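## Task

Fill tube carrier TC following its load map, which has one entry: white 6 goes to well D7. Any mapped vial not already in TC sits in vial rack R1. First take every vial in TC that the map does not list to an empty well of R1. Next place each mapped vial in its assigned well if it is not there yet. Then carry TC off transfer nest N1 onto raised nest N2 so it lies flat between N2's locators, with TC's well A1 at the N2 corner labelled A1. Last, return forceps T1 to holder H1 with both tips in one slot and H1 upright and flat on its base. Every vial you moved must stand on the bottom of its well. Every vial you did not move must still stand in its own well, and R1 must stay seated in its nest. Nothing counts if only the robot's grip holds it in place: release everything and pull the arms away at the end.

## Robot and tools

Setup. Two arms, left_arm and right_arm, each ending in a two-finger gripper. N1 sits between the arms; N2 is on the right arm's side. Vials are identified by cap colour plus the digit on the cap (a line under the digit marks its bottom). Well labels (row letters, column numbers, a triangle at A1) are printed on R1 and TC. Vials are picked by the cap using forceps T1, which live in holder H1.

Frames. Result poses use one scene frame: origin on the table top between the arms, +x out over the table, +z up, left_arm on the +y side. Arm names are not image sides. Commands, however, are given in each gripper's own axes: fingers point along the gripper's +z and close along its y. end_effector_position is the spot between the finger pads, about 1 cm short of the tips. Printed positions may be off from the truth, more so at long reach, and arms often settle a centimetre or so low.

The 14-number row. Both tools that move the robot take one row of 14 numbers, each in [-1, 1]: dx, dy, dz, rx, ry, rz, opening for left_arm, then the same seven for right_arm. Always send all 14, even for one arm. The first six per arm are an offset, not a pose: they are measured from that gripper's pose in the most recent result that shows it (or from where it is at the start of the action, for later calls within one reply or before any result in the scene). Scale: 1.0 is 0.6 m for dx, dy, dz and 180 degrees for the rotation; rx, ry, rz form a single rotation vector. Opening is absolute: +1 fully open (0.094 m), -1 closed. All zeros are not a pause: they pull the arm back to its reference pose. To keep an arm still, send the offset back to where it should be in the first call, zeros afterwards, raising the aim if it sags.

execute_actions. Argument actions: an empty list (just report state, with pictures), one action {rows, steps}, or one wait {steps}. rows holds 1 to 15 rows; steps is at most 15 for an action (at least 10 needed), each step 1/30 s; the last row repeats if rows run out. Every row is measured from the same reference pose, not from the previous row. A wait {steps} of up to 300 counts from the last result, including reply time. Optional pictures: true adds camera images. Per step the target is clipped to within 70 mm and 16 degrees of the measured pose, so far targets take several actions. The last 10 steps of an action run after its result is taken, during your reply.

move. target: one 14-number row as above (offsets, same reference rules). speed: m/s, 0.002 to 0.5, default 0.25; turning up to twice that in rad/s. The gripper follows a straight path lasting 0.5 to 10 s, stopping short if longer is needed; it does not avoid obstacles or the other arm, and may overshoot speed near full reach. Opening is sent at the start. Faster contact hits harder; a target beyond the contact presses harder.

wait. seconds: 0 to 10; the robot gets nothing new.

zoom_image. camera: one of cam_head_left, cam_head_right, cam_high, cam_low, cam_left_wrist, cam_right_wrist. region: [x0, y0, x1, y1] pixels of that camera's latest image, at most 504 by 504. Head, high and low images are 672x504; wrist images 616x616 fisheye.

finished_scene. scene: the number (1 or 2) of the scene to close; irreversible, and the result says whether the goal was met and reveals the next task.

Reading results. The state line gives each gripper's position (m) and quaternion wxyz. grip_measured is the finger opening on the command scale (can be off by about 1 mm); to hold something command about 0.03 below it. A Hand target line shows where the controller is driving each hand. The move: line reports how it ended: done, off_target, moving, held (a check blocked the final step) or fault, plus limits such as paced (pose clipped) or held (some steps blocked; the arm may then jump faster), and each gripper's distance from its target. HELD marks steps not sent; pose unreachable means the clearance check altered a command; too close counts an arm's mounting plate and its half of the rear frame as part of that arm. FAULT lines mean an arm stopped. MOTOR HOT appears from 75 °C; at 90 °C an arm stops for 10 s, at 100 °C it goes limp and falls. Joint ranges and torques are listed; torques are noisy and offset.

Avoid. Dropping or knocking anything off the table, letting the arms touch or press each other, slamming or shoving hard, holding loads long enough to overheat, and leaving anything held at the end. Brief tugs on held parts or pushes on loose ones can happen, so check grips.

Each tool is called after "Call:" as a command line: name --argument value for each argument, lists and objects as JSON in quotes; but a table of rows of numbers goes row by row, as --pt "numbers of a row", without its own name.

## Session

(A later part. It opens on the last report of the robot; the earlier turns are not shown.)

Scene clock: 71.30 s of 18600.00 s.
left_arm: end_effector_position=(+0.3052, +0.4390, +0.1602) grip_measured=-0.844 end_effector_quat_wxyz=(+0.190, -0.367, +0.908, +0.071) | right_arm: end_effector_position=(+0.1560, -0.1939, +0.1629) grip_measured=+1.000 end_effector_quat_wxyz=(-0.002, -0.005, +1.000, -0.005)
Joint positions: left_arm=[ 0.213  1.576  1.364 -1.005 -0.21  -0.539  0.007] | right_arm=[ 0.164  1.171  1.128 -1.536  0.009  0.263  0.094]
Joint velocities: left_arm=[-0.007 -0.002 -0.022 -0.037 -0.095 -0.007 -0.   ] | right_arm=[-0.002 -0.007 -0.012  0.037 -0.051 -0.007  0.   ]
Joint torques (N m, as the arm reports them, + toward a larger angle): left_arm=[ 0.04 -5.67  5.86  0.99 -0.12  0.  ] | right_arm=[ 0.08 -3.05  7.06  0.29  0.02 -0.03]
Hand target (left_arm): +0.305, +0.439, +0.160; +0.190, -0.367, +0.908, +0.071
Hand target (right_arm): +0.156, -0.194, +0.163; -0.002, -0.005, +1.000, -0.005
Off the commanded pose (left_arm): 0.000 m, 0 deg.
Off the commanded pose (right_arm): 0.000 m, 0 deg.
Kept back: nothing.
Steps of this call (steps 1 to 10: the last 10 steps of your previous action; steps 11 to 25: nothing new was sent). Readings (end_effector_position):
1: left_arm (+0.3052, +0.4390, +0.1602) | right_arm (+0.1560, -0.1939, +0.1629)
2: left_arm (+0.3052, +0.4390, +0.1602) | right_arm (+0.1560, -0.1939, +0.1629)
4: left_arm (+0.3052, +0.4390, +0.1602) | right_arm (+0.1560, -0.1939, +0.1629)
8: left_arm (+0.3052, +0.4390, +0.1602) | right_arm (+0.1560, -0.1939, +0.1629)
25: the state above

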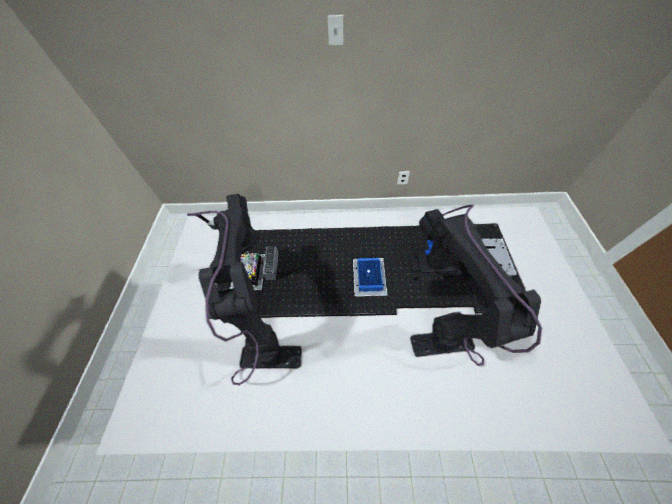

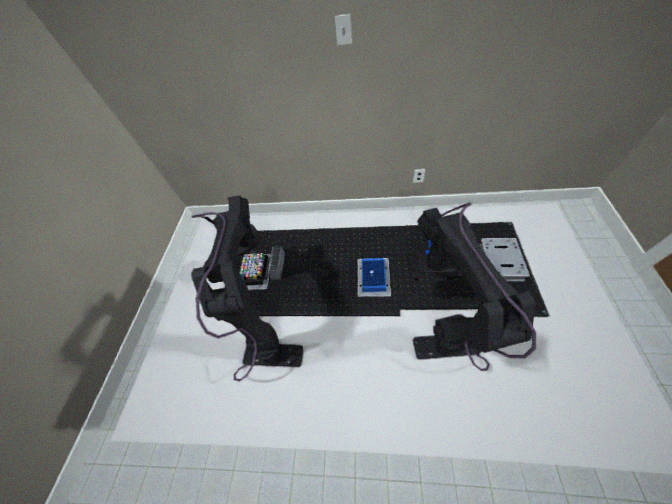

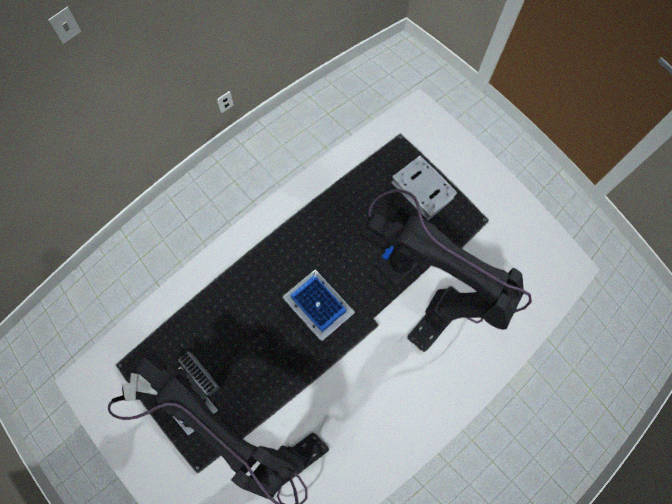

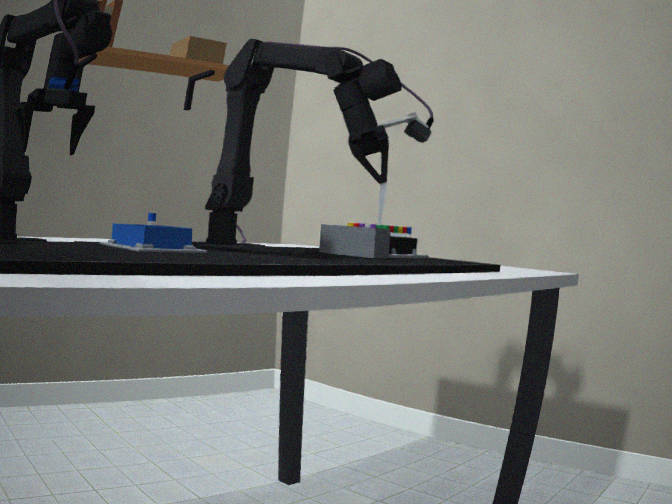

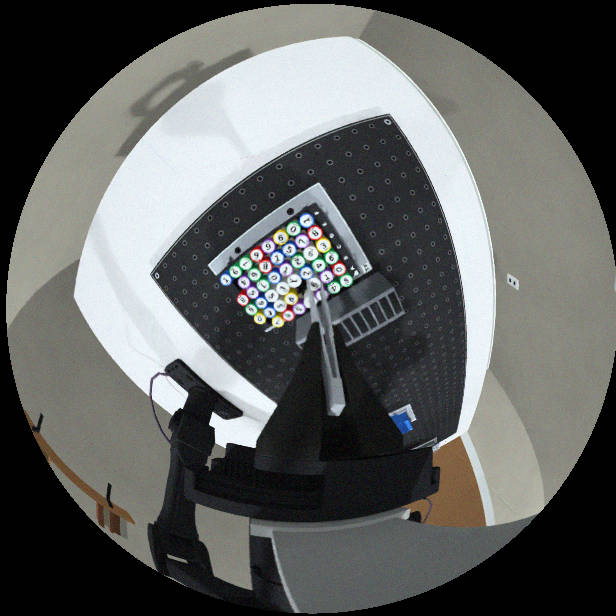

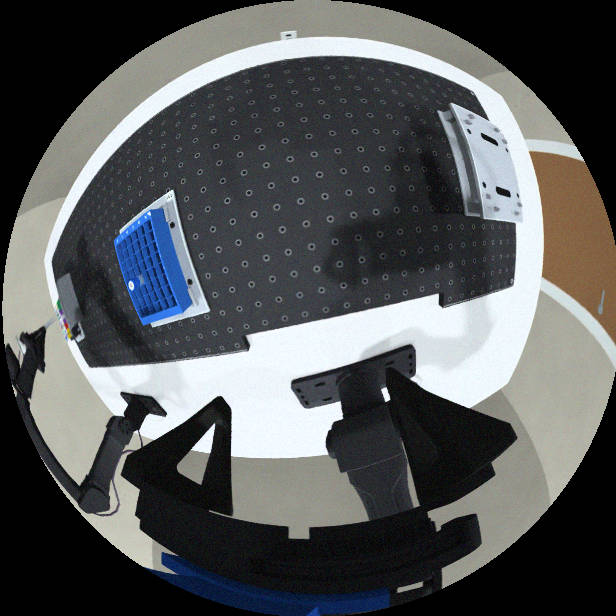

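Call:
execute_actions --actions '[{"rows": [[0,0,0,0,0,0,-0.855,0,0,0,0,0,0,1],[0,0,0,0,0,0,-0.86,0,0,0,0,0,0,1],[0,0,0,0,0,0,-0.865,0,0,0,0,0,0,1],[0,0,0,0,0,0,-0.87,0,0,0,0,0,0,1],[-0.003,-0.0008,-0.0036,0.0007,-0.0012,-0.0003,-0.87,0,0,0,0,0,0,1],[-0.0057,-0.0015,-0.0072,0.0013,-0.0023,-0.0005,-0.87,0,0,0,0,0,0,1],[-0.0085,-0.0023,-0.0108,0.002,-0.0035,-0.0008,-0.87,0,0,0,0,0,0,1],[-0.0092,-0.0023,-0.0123,0.002,-0.0035,-0.0008,-0.87,0,0,0,0,0,0,1],[-0.0098,-0.0023,-0.0139,0.002,-0.0035,-0.0008,-0.87,0,0,0,0,0,0,1],[-0.0105,-0.0024,-0.0154,0.002,-0.0035,-0.0008,-0.87,0,0,0,0,0,0,1],[-0.0111,-0.0024,-0.0169,0.002,-0.0035,-0.0008,-0.87,0,0,0,0,0,0,1],[-0.0118,-0.0024,-0.0185,0.002,-0.0035,-0.0008,-0.87,0,0,0,0,0,0,1],[-0.0125,-0.0024,-0.02,0.002,-0.0035,-0.0008,-0.87,0,0,0,0,0,0,1],[-0.0131,-0.0024,-0.0215,0.002,-0.0035,-0.0008,-0.87,0,0,0,0,0,0,1],[-0.0138,-0.0024,-0.0231,0.002,-0.0035,-0.0008,-0.87,0,0,0,0,0,0,1]], "steps": 15}]'

Call:
execute_actions --actions '[{"steps": 22}]' --pictures true

Call:
zoom_image --camera "cam_left_wrist" --region '[270, 240, 360, 330]'

Scene clock: 73.33 s of 18600.00 s.
left_arm: end_effector_position=(+0.3052, +0.4390, +0.1602) grip_measured=-0.861 end_effector_quat_wxyz=(+0.190, -0.367, +0.908, +0.071) | right_arm: end_effector_position=(+0.1560, -0.1939, +0.1629) grip_measured=+1.000 end_effector_quat_wxyz=(-0.002, -0.005, +1.000, -0.005)
Joint positions: left_arm=[ 0.213  1.576  1.364 -1.005 -0.21  -0.539  0.007] | right_arm=[ 0.164  1.171  1.128 -1.536  0.009  0.263  0.094]
Joint velocities: left_arm=[-0.002 -0.007 -0.022 -0.066 -0.007  0.037 -0.001] | right_arm=[ 0.007 -0.007  0.007  0.007 -0.051  0.022  0.   ]
Joint torques (N m, as the arm reports them, + toward a larger angle): left_arm=[ 0.05 -5.79  6.56  0.94 -0.12  0.  ] | right_arm=[ 0.07 -3.08  7.03  0.28  0.01 -0.02]
Steps of this call (steps 1 to 56: nothing new was sent; steps 57 to 61: the first 5 steps of this action). Readings (end_effector_position):
57: left_arm (+0.3052, +0.4390, +0.1602) | right_arm (+0.1560, -0.1939, +0.1629)
58: left_arm (+0.3052, +0.4390, +0.1602) | right_arm (+0.1560, -0.1939, +0.1629)
60: left_arm (+0.3052, +0.4390, +0.1602) | right_arm (+0.1560, -0.1939, +0.1629)
61: the state above

Scene clock: 74.07 s of 18600.00 s.
left_arm: end_effector_position=(+0.3048, +0.4389, +0.1672) grip_measured=-0.861 end_effector_quat_wxyz=(+0.190, -0.367, +0.908, +0.071) | right_arm: end_effector_position=(+0.1560, -0.1939, +0.1629) grip_measured=+1.000 end_effector_quat_wxyz=(-0.002, -0.005, +1.000, -0.005)
Joint positions: left_arm=[ 0.213  1.576  1.392 -1.034 -0.21  -0.539  0.007] | right_arm=[ 0.164  1.171  1.128 -1.536  0.009  0.263  0.094]
Joint velocities: left_arm=[ 0.002  0.017 -0.017  0.007 -0.037 -0.007 -0.   ] | right_arm=[-0.002  0.007 -0.007 -0.022  0.022 -0.051  0.   ]
Joint torques (N m, as the arm reports them, + toward a larger angle): left_arm=[ 0.11 -5.79  8.19  0.83 -0.13  0.01] | right_arm=[ 0.1  -3.05  7.07  0.28  0.   -0.03]
Hand target (left_arm): +0.307, +0.440, +0.176; +0.197, -0.367, +0.907, +0.070
Hand target (right_arm): +0.156, -0.194, +0.163; -0.002, -0.005, +1.000, -0.005
Off the commanded pose (left_arm): 0.010 m, 1 deg.
Off the commanded pose (right_arm): 0.000 m, 0 deg.
Kept back: nothing.
Steps of this call (steps 1 to 10: the last 10 steps of your previous action; steps 11 to 22: nothing new was sent). Readings (end_effector_position):
1: left_arm (+0.3052, +0.4390, +0.1602) | right_arm (+0.1560, -0.1939, +0.1629)
2: left_arm (+0.3052, +0.4390, +0.1602) | right_arm (+0.1560, -0.1939, +0.1629)
4: left_arm (+0.3050, +0.4390, +0.1602) | right_arm (+0.1560, -0.1939, +0.1629)
8: left_arm (+0.3047, +0.4389, +0.1624) | right_arm (+0.1560, -0.1939, +0.1629)
22: the state above

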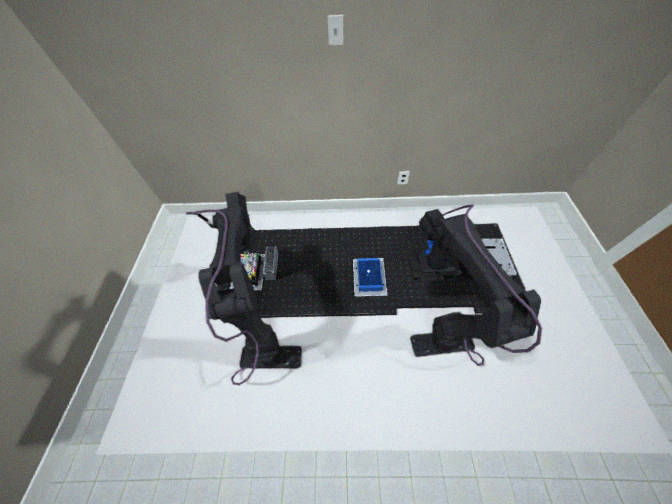

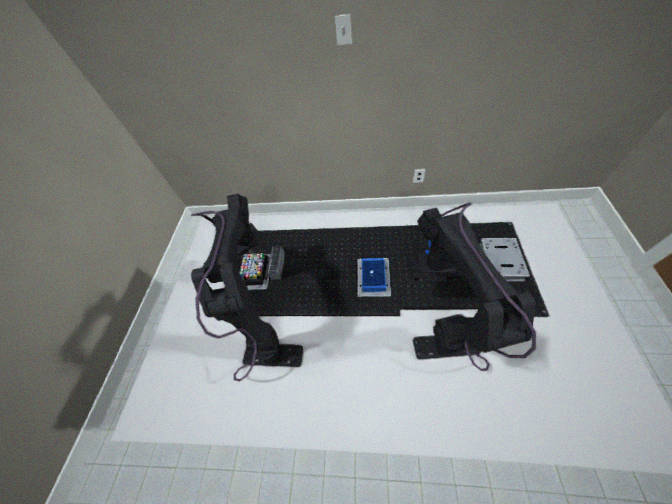

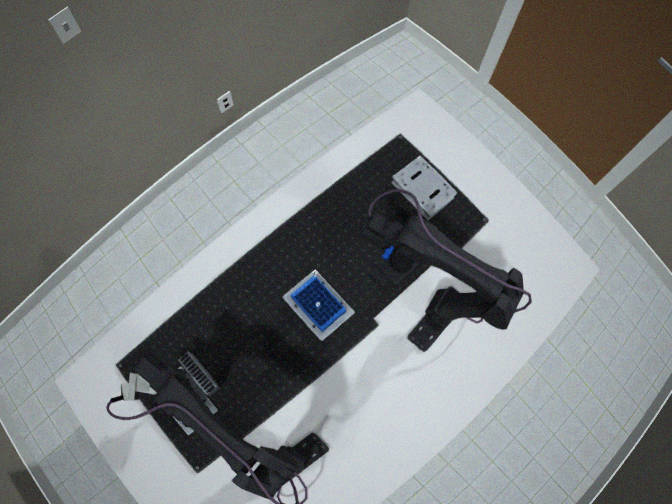

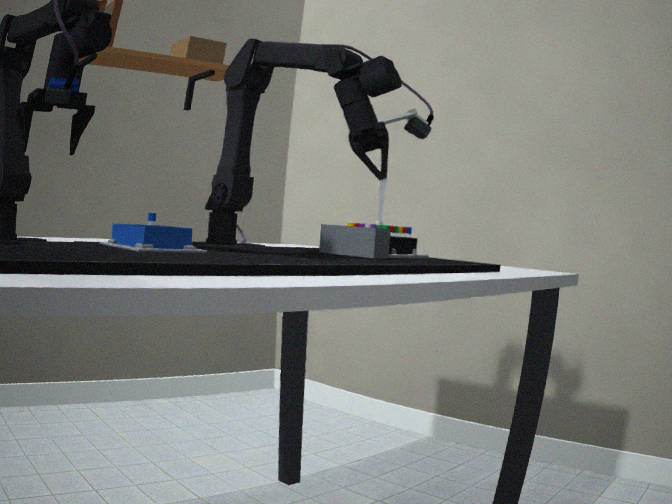

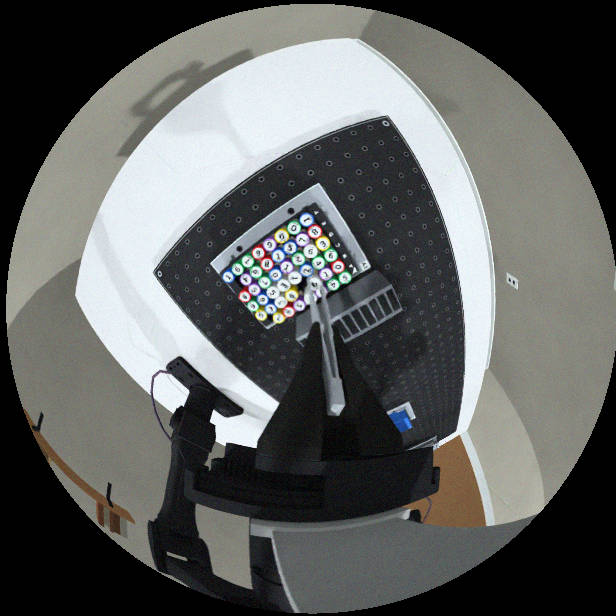

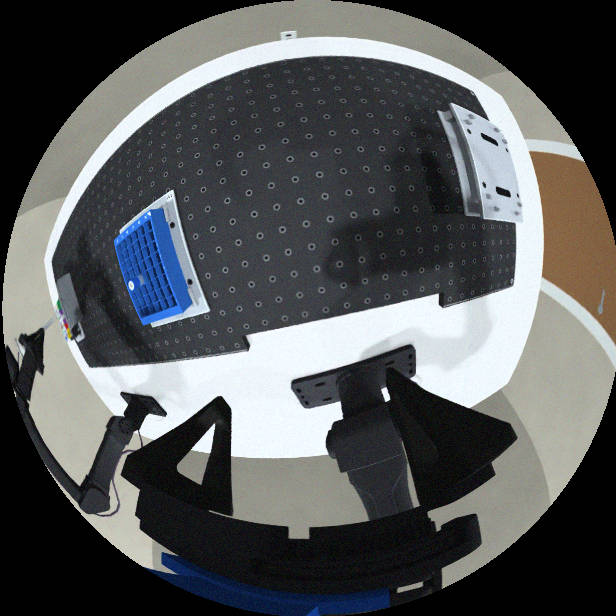

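Region (270, 240, 360, 330) of cam_left_wrist's 616x616 image, scaled by 5.600, with more detail than that image has.

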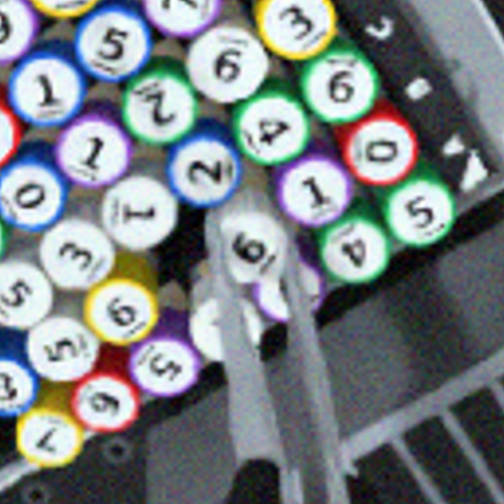

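Call:
execute_actions --actions '[{"rows": [[-0.0107,-0.0023,-0.0159,0.0021,-0.0037,-0.0009,-0.87,0,0,0,0,0,0,1],[-0.0119,-0.0024,-0.0186,0.0021,-0.0037,-0.0009,-0.87,0,0,0,0,0,0,1],[-0.0131,-0.0024,-0.0214,0.0021,-0.0037,-0.0009,-0.87,0,0,0,0,0,0,1],[-0.0143,-0.0024,-0.0241,0.0021,-0.0037,-0.0009,-0.87,0,0,0,0,0,0,1],[-0.0155,-0.0025,-0.0269,0.0021,-0.0037,-0.0009,-0.87,0,0,0,0,0,0,1],[-0.0166,-0.0025,-0.0297,0.0021,-0.0037,-0.0009,-0.87,0,0,0,0,0,0,1],[-0.0178,-0.0025,-0.0324,0.0021,-0.0037,-0.0009,-0.87,0,0,0,0,0,0,1],[-0.019,-0.0025,-0.0352,0.0021,-0.0037,-0.0009,-0.87,0,0,0,0,0,0,1],[-0.0202,-0.0026,-0.0379,0.0021,-0.0037,-0.0009,-0.87,0,0,0,0,0,0,1],[-0.0214,-0.0026,-0.0407,0.0021,-0.0037,-0.0009,-0.87,0,0,0,0,0,0,1],[-0.0226,-0.0026,-0.0435,0.0021,-0.0037,-0.0009,-0.87,0,0,0,0,0,0,1],[-0.0238,-0.0027,-0.0462,0.0021,-0.0037,-0.0009,-0.87,0,0,0,0,0,0,1],[-0.025,-0.0027,-0.049,0.0021,-0.0037,-0.0009,-0.87,0,0,0,0,0,0,1],[-0.0262,-0.0027,-0.0517,0.0021,-0.0037,-0.0009,-0.87,0,0,0,0,0,0,1],[-0.0274,-0.0028,-0.0545,0.0021,-0.0037,-0.0009,-0.87,0,0,0,0,0,0,1]], "steps": 15}]'

Call:
execute_actions --actions '[{"steps": 22}]' --pictures false

Scene clock: 75.60 s of 18600.00 s.
left_arm: end_effector_position=(+0.3048, +0.4389, +0.1729) grip_measured=-0.861 end_effector_quat_wxyz=(+0.191, -0.367, +0.908, +0.071) | right_arm: end_effector_position=(+0.1560, -0.1939, +0.1629) grip_measured=+1.000 end_effector_quat_wxyz=(-0.002, -0.005, +1.000, -0.005)
Joint positions: left_arm=[ 0.213  1.576  1.414 -1.054 -0.21  -0.539  0.007] | right_arm=[ 0.164  1.171  1.128 -1.536  0.009  0.263  0.094]
Joint velocities: left_arm=[-0.002  0.012  0.256 -0.168  0.007 -0.007  0.001] | right_arm=[ 0.007 -0.007 -0.012 -0.051 -0.007  0.022  0.   ]
Joint torques (N m, as the arm reports them, + toward a larger angle): left_arm=[ 0.07 -5.69  8.18  0.89 -0.12 -0.03] | right_arm=[ 0.06 -3.04  7.05  0.28  0.   -0.04]
Steps of this call (steps 1 to 41: nothing new was sent; steps 42 to 46: the first 5 steps of this action). Readings (end_effector_position):
42: left_arm (+0.3046, +0.4389, +0.1671) | right_arm (+0.1560, -0.1939, +0.1629)
43: left_arm (+0.3043, +0.4388, +0.1677) | right_arm (+0.1560, -0.1939, +0.1629)
45: left_arm (+0.3043, +0.4388, +0.1706) | right_arm (+0.1560, -0.1939, +0.1629)
46: the state above

Scene clock: 76.33 s of 18600.00 s.
left_arm: end_effector_position=(+0.3045, +0.4389, +0.1994) grip_measured=-0.861 end_effector_quat_wxyz=(+0.197, -0.367, +0.907, +0.070) | right_arm: end_effector_position=(+0.1560, -0.1939, +0.1629) grip_measured=+1.000 end_effector_quat_wxyz=(-0.002, -0.005, +1.000, -0.005)
Joint positions: left_arm=[ 0.213  1.576  1.516 -1.142 -0.21  -0.539  0.007] | right_arm=[ 0.164  1.171  1.128 -1.536  0.009  0.263  0.094]
Joint velocities: left_arm=[ 0.017 -0.007  0.012 -0.051  0.007  0.007 -0.   ] | right_arm=[ 0.007 -0.007  0.007  0.037 -0.051  0.037  0.   ]
Joint torques (N m, as the arm reports them, + toward a larger angle): left_arm=[ 0.15 -4.78  7.96  0.88 -0.1   0.  ] | right_arm=[ 0.04 -3.05  7.07  0.29  0.03 -0.03]
Hand target (left_arm): +0.307, +0.440, +0.204; +0.197, -0.367, +0.906, +0.070
Hand target (right_arm): +0.156, -0.194, +0.163; -0.002, -0.005, +1.000, -0.005
Off the commanded pose (left_arm): 0.005 m, 0 deg.
Off the commanded pose (right_arm): 0.000 m, 0 deg.
Kept back: nothing.
Steps of this call (steps 1 to 10: the last 10 steps of your previous action; steps 11 to 22: nothing new was sent). Readings (end_effector_position):
1: left_arm (+0.3054, +0.4390, +0.1754) | right_arm (+0.1560, -0.1939, +0.1629)
2: left_arm (+0.3059, +0.4391, +0.1780) | right_arm (+0.1560, -0.1939, +0.1629)
4: left_arm (+0.3061, +0.4392, +0.1824) | right_arm (+0.1560, -0.1939, +0.1629)
8: left_arm (+0.3058, +0.4391, +0.1909) | right_arm (+0.1560, -0.1939, +0.1629)
22: the state above

Call:
execute_actions --actions '[{"rows": [[-0.009,-0.0023,-0.0125,0.001,-0.002,-0.0005,-0.87,0,0,0,0,0,0,1],[-0.0107,-0.0023,-0.0159,0.001,-0.002,-0.0005,-0.87,0,0,0,0,0,0,1],[-0.0119,-0.0024,-0.0186,0.001,-0.002,-0.0005,-0.87,0,0,0,0,0,0,1],[-0.0131,-0.0024,-0.0214,0.001,-0.002,-0.0005,-0.87,0,0,0,0,0,0,1],[-0.0143,-0.0024,-0.0241,0.001,-0.002,-0.0005,-0.87,0,0,0,0,0,0,1],[-0.0155,-0.0025,-0.0269,0.001,-0.002,-0.0005,-0.87,0,0,0,0,0,0,1],[-0.0166,-0.0025,-0.0297,0.001,-0.002,-0.0005,-0.87,0,0,0,0,0,0,1],[-0.0178,-0.0025,-0.0324,0.001,-0.002,-0.0005,-0.87,0,0,0,0,0,0,1],[-0.019,-0.0025,-0.0352,0.001,-0.002,-0.0005,-0.87,0,0,0,0,0,0,1],[-0.0202,-0.0026,-0.0379,0.001,-0.002,-0.0005,-0.87,0,0,0,0,0,0,1],[-0.0214,-0.0026,-0.0407,0.001,-0.002,-0.0005,-0.87,0,0,0,0,0,0,1],[-0.0226,-0.0026,-0.0435,0.001,-0.002,-0.0005,-0.87,0,0,0,0,0,0,1],[-0.0238,-0.0027,-0.0462,0.001,-0.002,-0.0005,-0.87,0,0,0,0,0,0,1],[-0.025,-0.0027,-0.049,0.001,-0.002,-0.0005,-0.87,0,0,0,0,0,0,1],[-0.0262,-0.0027,-0.0517,0.001,-0.002,-0.0005,-0.87,0,0,0,0,0,0,1]], "steps": 15}]'

Call:
execute_actions --actions '[{"steps": 22}]' --pictures true

Call:
zoom_image --camera "cam_low" --region '[310, 110, 450, 260]'

Scene clock: 77.40 s of 18600.00 s.
left_arm: end_effector_position=(+0.3055, +0.4391, +0.2054) grip_measured=-0.861 end_effector_quat_wxyz=(+0.198, -0.367, +0.906, +0.070) | right_arm: end_effector_position=(+0.1560, -0.1939, +0.1629) grip_measured=+1.000 end_effector_quat_wxyz=(-0.002, -0.005, +1.000, -0.005)
Joint positions: left_arm=[ 0.213  1.583  1.546 -1.164 -0.21  -0.539  0.007] | right_arm=[ 0.164  1.171  1.128 -1.536  0.009  0.263  0.094]
Joint velocities: left_arm=[ 0.012  0.061  0.266 -0.066 -0.066 -0.051  0.001] | right_arm=[-0.007 -0.012  0.002 -0.022  0.022  0.037  0.   ]
Joint torques (N m, as the arm reports them, + toward a larger angle): left_arm=[ 0.09 -5.42  8.12  0.91 -0.13  0.  ] | right_arm=[ 0.05 -3.08  7.05  0.29  0.01 -0.02]
Steps of this call (steps 1 to 27: nothing new was sent; steps 28 to 32: the first 5 steps of this action). Readings (end_effector_position):
28: left_arm (+0.3044, +0.4388, +0.1998) | right_arm (+0.1560, -0.1939, +0.1629)
29: left_arm (+0.3042, +0.4388, +0.2004) | right_arm (+0.1560, -0.1939, +0.1629)
31: left_arm (+0.3049, +0.4389, +0.2034) | right_arm (+0.1560, -0.1939, +0.1629)
32: the state above

Scene clock: 78.13 s of 18600.00 s.
left_arm: end_effector_position=(+0.3052, +0.4389, +0.2296) grip_measured=-0.861 end_effector_quat_wxyz=(+0.201, -0.367, +0.906, +0.069) | right_arm: end_effector_position=(+0.1560, -0.1939, +0.1629) grip_measured=+1.000 end_effector_quat_wxyz=(-0.002, -0.005, +1.000, -0.005)
Joint positions: left_arm=[ 0.213  1.598  1.657 -1.253 -0.209 -0.539  0.007] | right_arm=[ 0.164  1.171  1.128 -1.536  0.009  0.263  0.094]
Joint velocities: left_arm=[-0.017 -0.002  0.012  0.066  0.007 -0.007 -0.   ] | right_arm=[-0.012 -0.012  0.002  0.037 -0.007 -0.037  0.   ]
Joint torques (N m, as the arm reports them, + toward a larger angle): left_arm=[ 0.15 -5.05  7.75  0.89 -0.11  0.  ] | right_arm=[ 0.05 -3.07  7.05  0.29  0.   -0.02]
Hand target (left_arm): +0.306, +0.440, +0.234; +0.202, -0.367, +0.905, +0.069
Hand target (right_arm): +0.156, -0.194, +0.163; -0.002, -0.005, +1.000, -0.005
Off the commanded pose (left_arm): 0.005 m, 0 deg.
Off the commanded pose (right_arm): 0.000 m, 0 deg.
Kept back: nothing.
Steps of this call (steps 1 to 10: the last 10 steps of your previous action; steps 11 to 22: nothing new was sent). Readings (end_effector_position):
1: left_arm (+0.3059, +0.4391, +0.2076) | right_arm (+0.1560, -0.1939, +0.1629)
2: left_arm (+0.3063, +0.4392, +0.2100) | right_arm (+0.1560, -0.1939, +0.1629)
4: left_arm (+0.3072, +0.4393, +0.2148) | right_arm (+0.1560, -0.1939, +0.1629)
8: left_arm (+0.3084, +0.4396, +0.2235) | right_arm (+0.1560, -0.1939, +0.1629)
22: the state above

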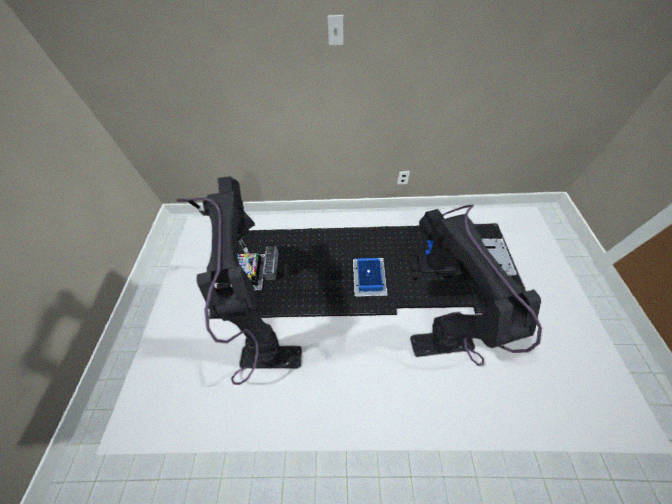

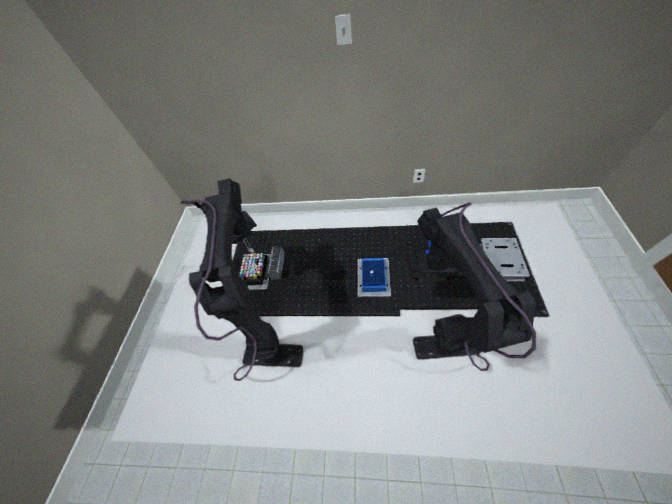

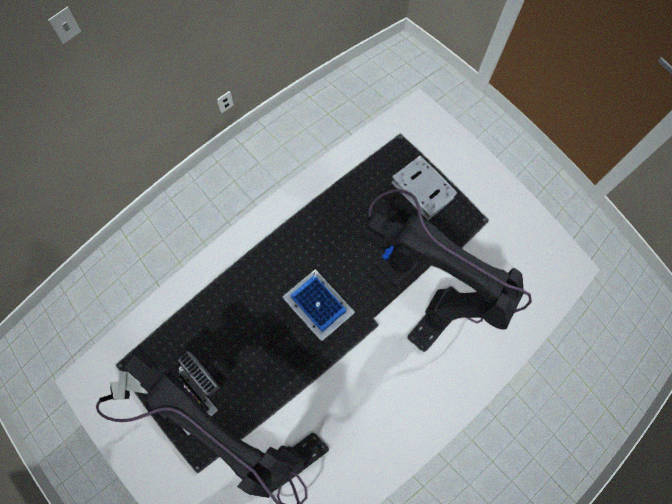

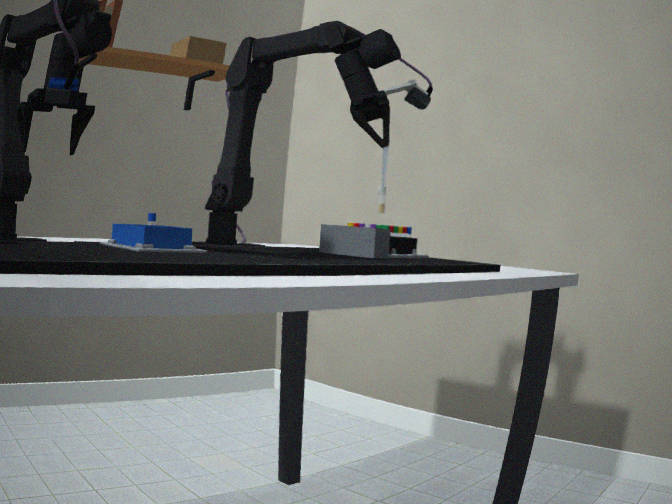

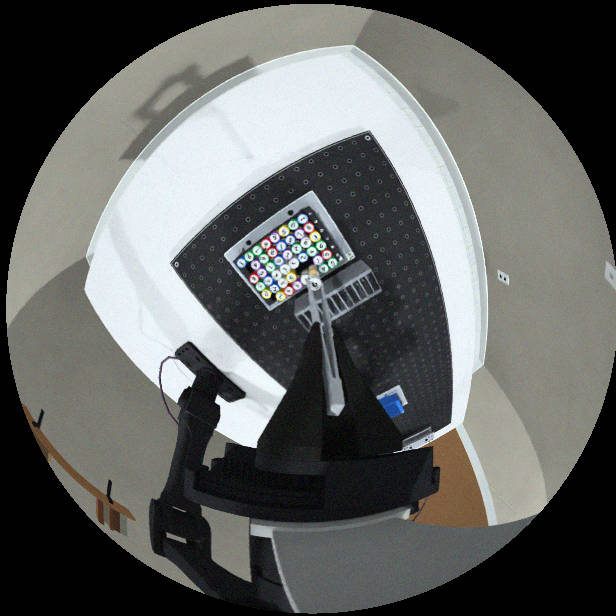

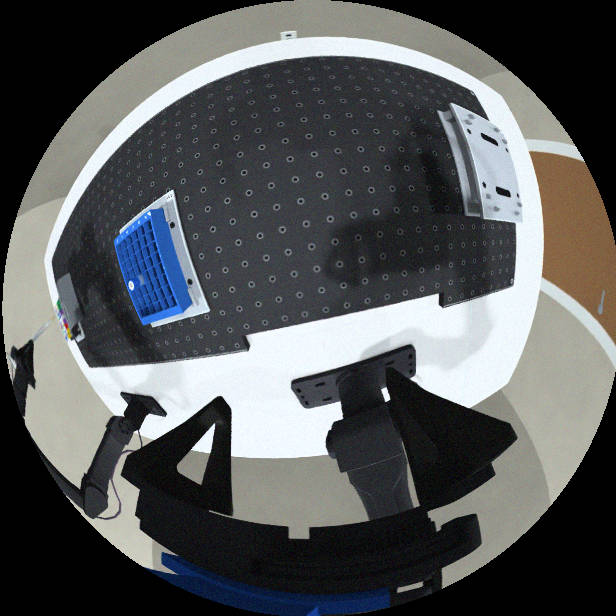

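Region (310, 110, 450, 260) of cam_low's 672x504 image, scaled by 3.360, with more detail than that image has; it fills the left 470 columns of this view, and the rest is white.

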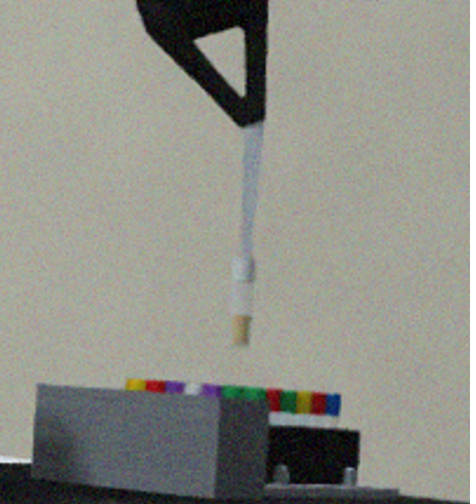

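Call:
move --target '[0.5515,-0.4295,-0.2597,0.2228,0.0137,0.5085,-0.87,0,0,0,0,0,0,1]' --speed 0.25

Call:
zoom_image --camera "cam_left_wrist" --region '[220, 180, 400, 360]'

Scene clock: 84.90 s of 18600.00 s.
left_arm: end_effector_position=(+0.2279, +0.0027, +0.2389) grip_measured=-0.861 end_effector_quat_wxyz=(+0.182, +0.452, +0.868, -0.096) | right_arm: end_effector_position=(+0.1560, -0.1939, +0.1629) grip_measured=+1.000 end_effector_quat_wxyz=(-0.002, -0.005, +1.000, -0.005)
Joint positions: left_arm=[-0.858  1.846  1.987 -1.299  0.034  0.074  0.007] | right_arm=[ 0.164  1.171  1.128 -1.536  0.009  0.263  0.094]
Joint velocities: left_arm=[-0.007 -0.007 -0.007 -0.007 -0.022 -0.022  0.001] | right_arm=[ 0.002  0.007 -0.007  0.022 -0.022  0.022  0.   ]
Joint torques (N m, as the arm reports them, + toward a larger angle): left_arm=[-0.23 -7.38  7.85  0.98  0.17  0.1 ] | right_arm=[ 0.07 -3.05  7.05  0.28  0.   -0.03]
Hand target (left_arm): +0.226, -0.000, +0.246; +0.186, +0.459, +0.863, -0.102
Hand target (right_arm): +0.156, -0.194, +0.163; -0.002, -0.005, +1.000, -0.005
Off the commanded pose (left_arm): 0.009 m, 1 deg.
Off the commanded pose (right_arm): 0.000 m, 0 deg.
Kept back: nothing.
move: done

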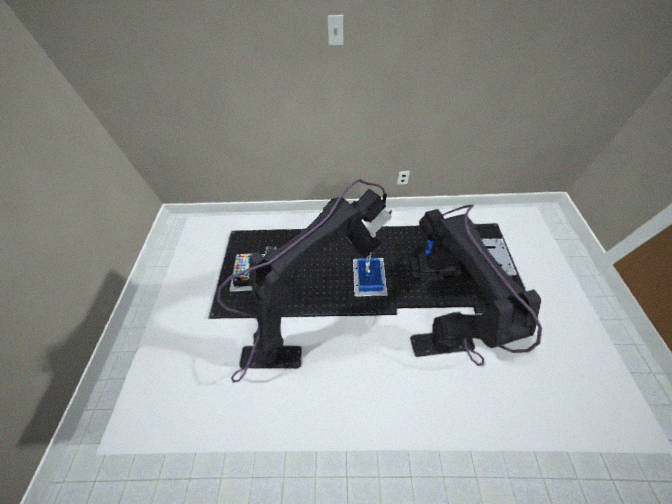

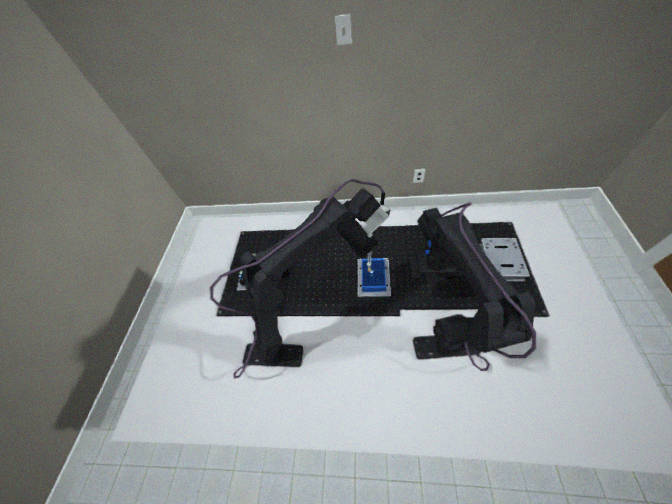

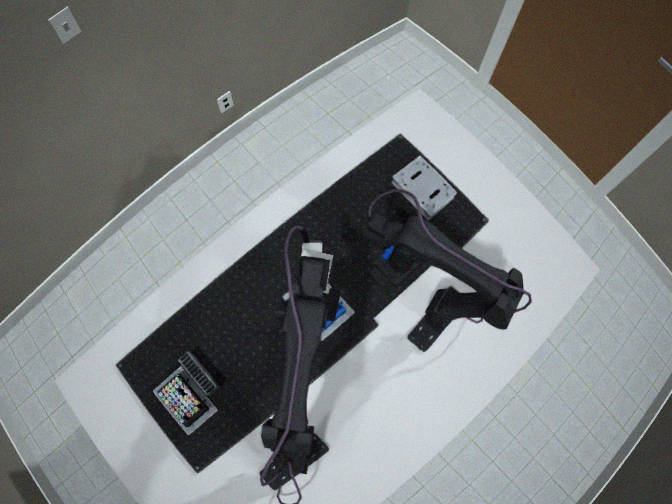

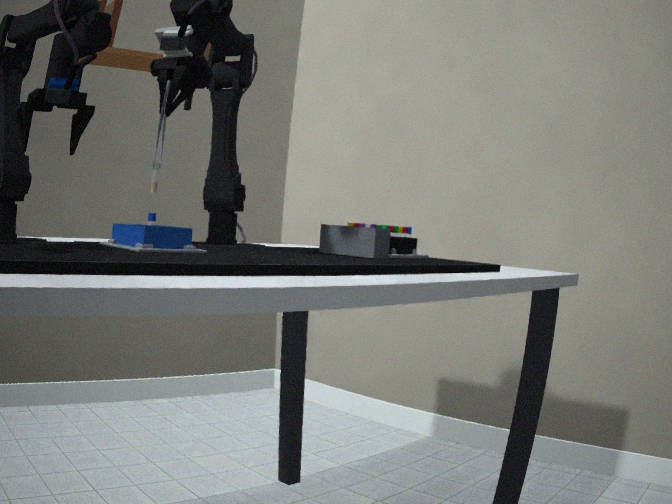

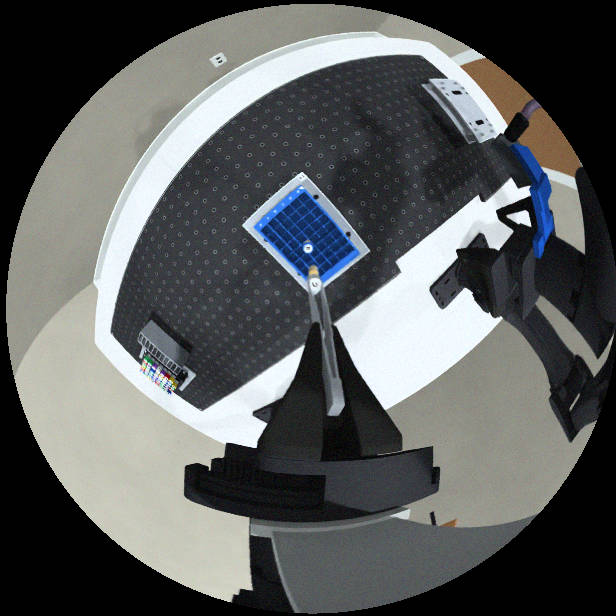

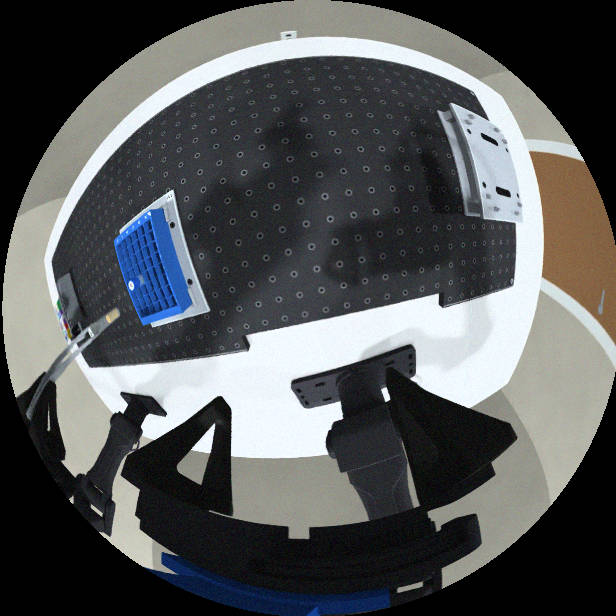

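Region (220, 180, 400, 360) of cam_left_wrist's 616x616 image, scaled by 2.800, with more detail than that image has.

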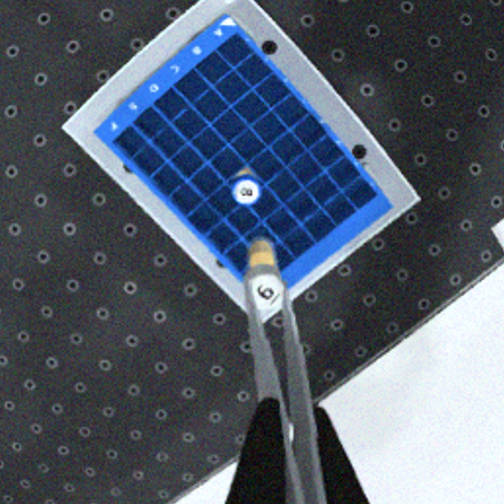

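Call:
move --target '[0.0263,-0.0288,0.0511,0.0044,-0.0063,0.0117,-0.87,0,0,0,0,0,0,1]' --speed 0.06

Call:
zoom_image --camera "cam_left_wrist" --region '[250, 200, 370, 320]'

Call:
zoom_image --camera "cam_right_wrist" --region '[80, 220, 210, 350]'

Scene clock: 90.13 s of 18600.00 s.
left_arm: end_effector_position=(+0.2126, -0.0027, +0.1954) grip_measured=-0.861 end_effector_quat_wxyz=(+0.170, +0.470, +0.861, -0.095) | right_arm: end_effector_position=(+0.1560, -0.1939, +0.1629) grip_measured=+1.000 end_effector_quat_wxyz=(-0.002, -0.005, +1.000, -0.005)
Joint positions: left_arm=[-0.894  1.794  1.75  -1.136  0.035  0.076  0.007] | right_arm=[ 0.164  1.171  1.128 -1.536  0.009  0.263  0.094]
Joint velocities: left_arm=[ 0.012 -0.002 -0.002  0.022  0.007 -0.007 -0.001] | right_arm=[-0.012 -0.017  0.017  0.007  0.007  0.007  0.   ]
Joint torques (N m, as the arm reports them, + toward a larger angle): left_arm=[-0.54 -9.34  4.93  1.31  0.01 -0.07] | right_arm=[ 0.06 -3.08  7.02  0.28  0.01 -0.03]
Hand target (left_arm): +0.212, -0.006, +0.205; +0.189, +0.469, +0.857, -0.103
Hand target (right_arm): +0.156, -0.194, +0.163; -0.002, -0.005, +1.000, -0.005
Off the commanded pose (left_arm): 0.010 m, 2 deg.
Off the commanded pose (right_arm): 0.000 m, 0 deg.
Kept back: nothing.
After step 90, 1.03 s passed at rest.
move: done

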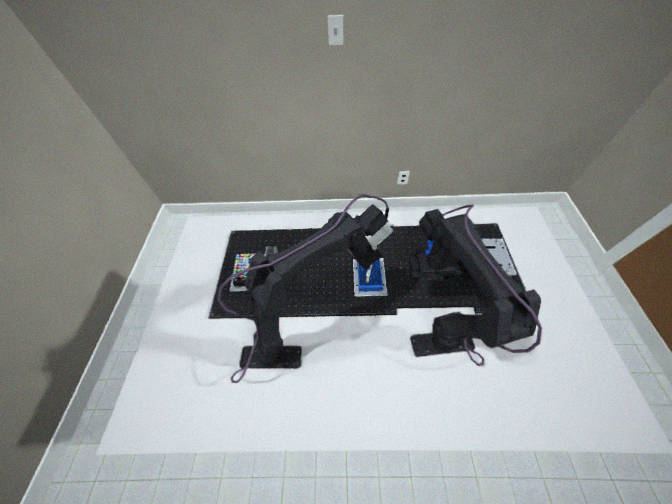

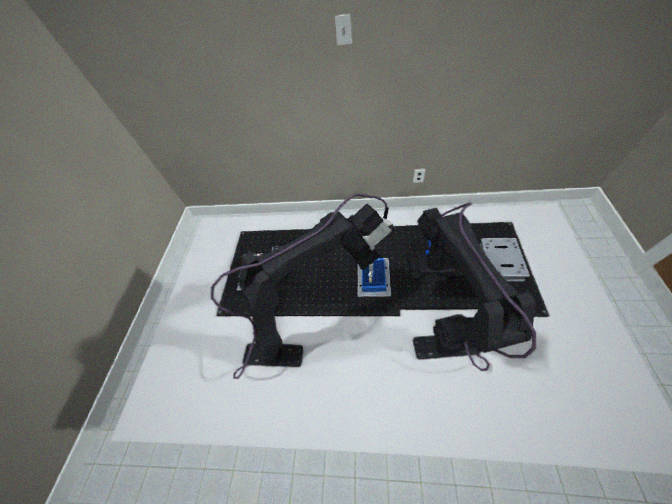

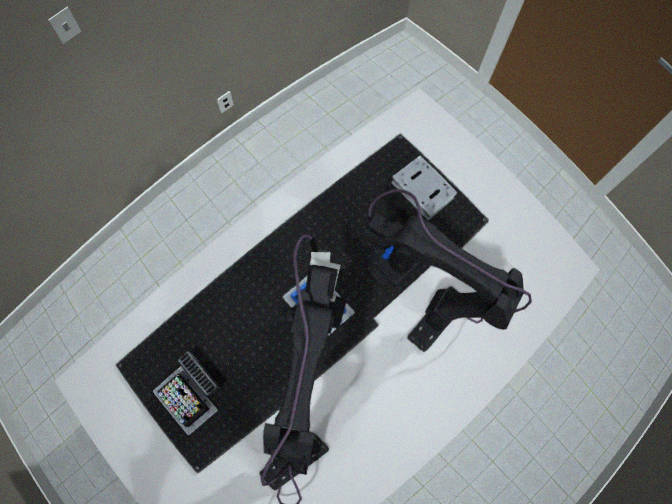

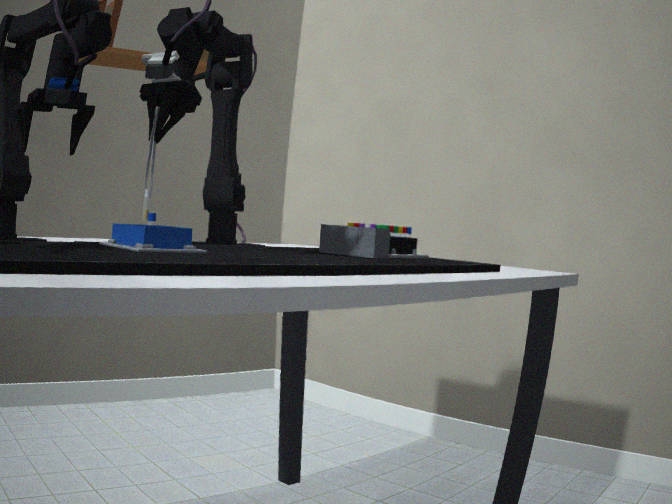

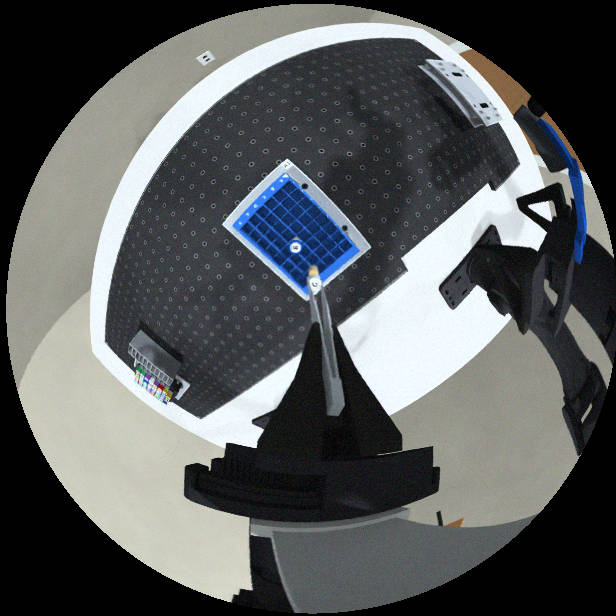

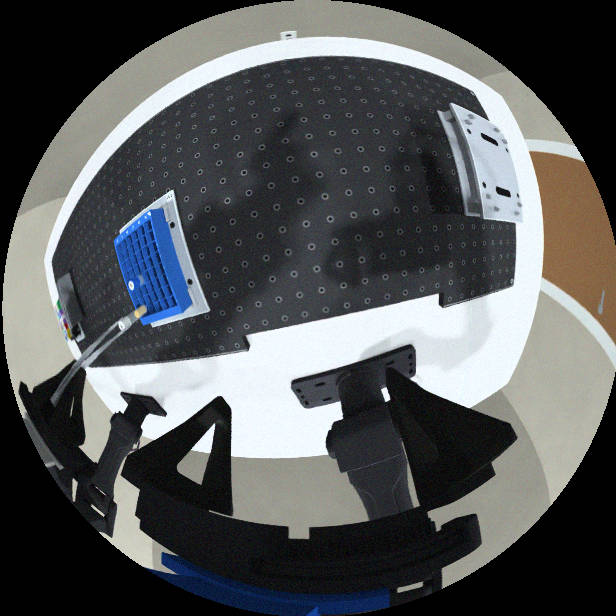

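Region (250, 200, 370, 320) of cam_left_wrist's 616x616 image, scaled by 4.200, with more detail than that image has.

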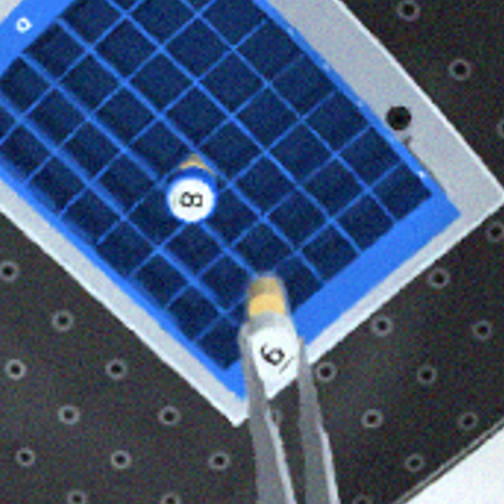

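Region (80, 220, 210, 350) of cam_right_wrist's 616x616 image, scaled by 3.877, with more detail than that image has.

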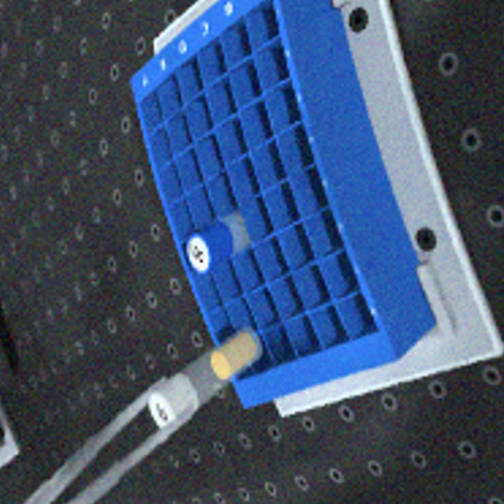

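Call:
zoom_image --camera "cam_low" --region '[100, 150, 210, 260]'

Region (100, 150, 210, 260) of cam_low's 672x504 image, scaled by 4.582, with more detail than that image has.

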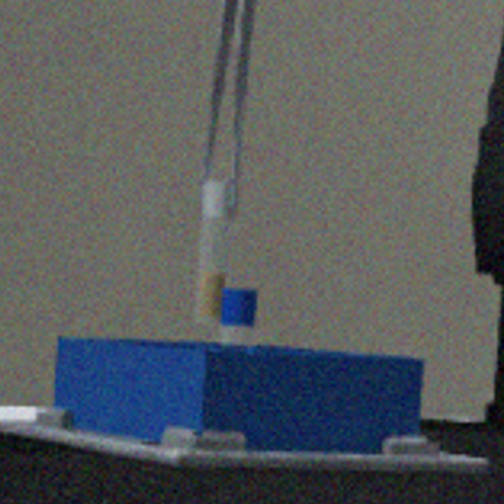

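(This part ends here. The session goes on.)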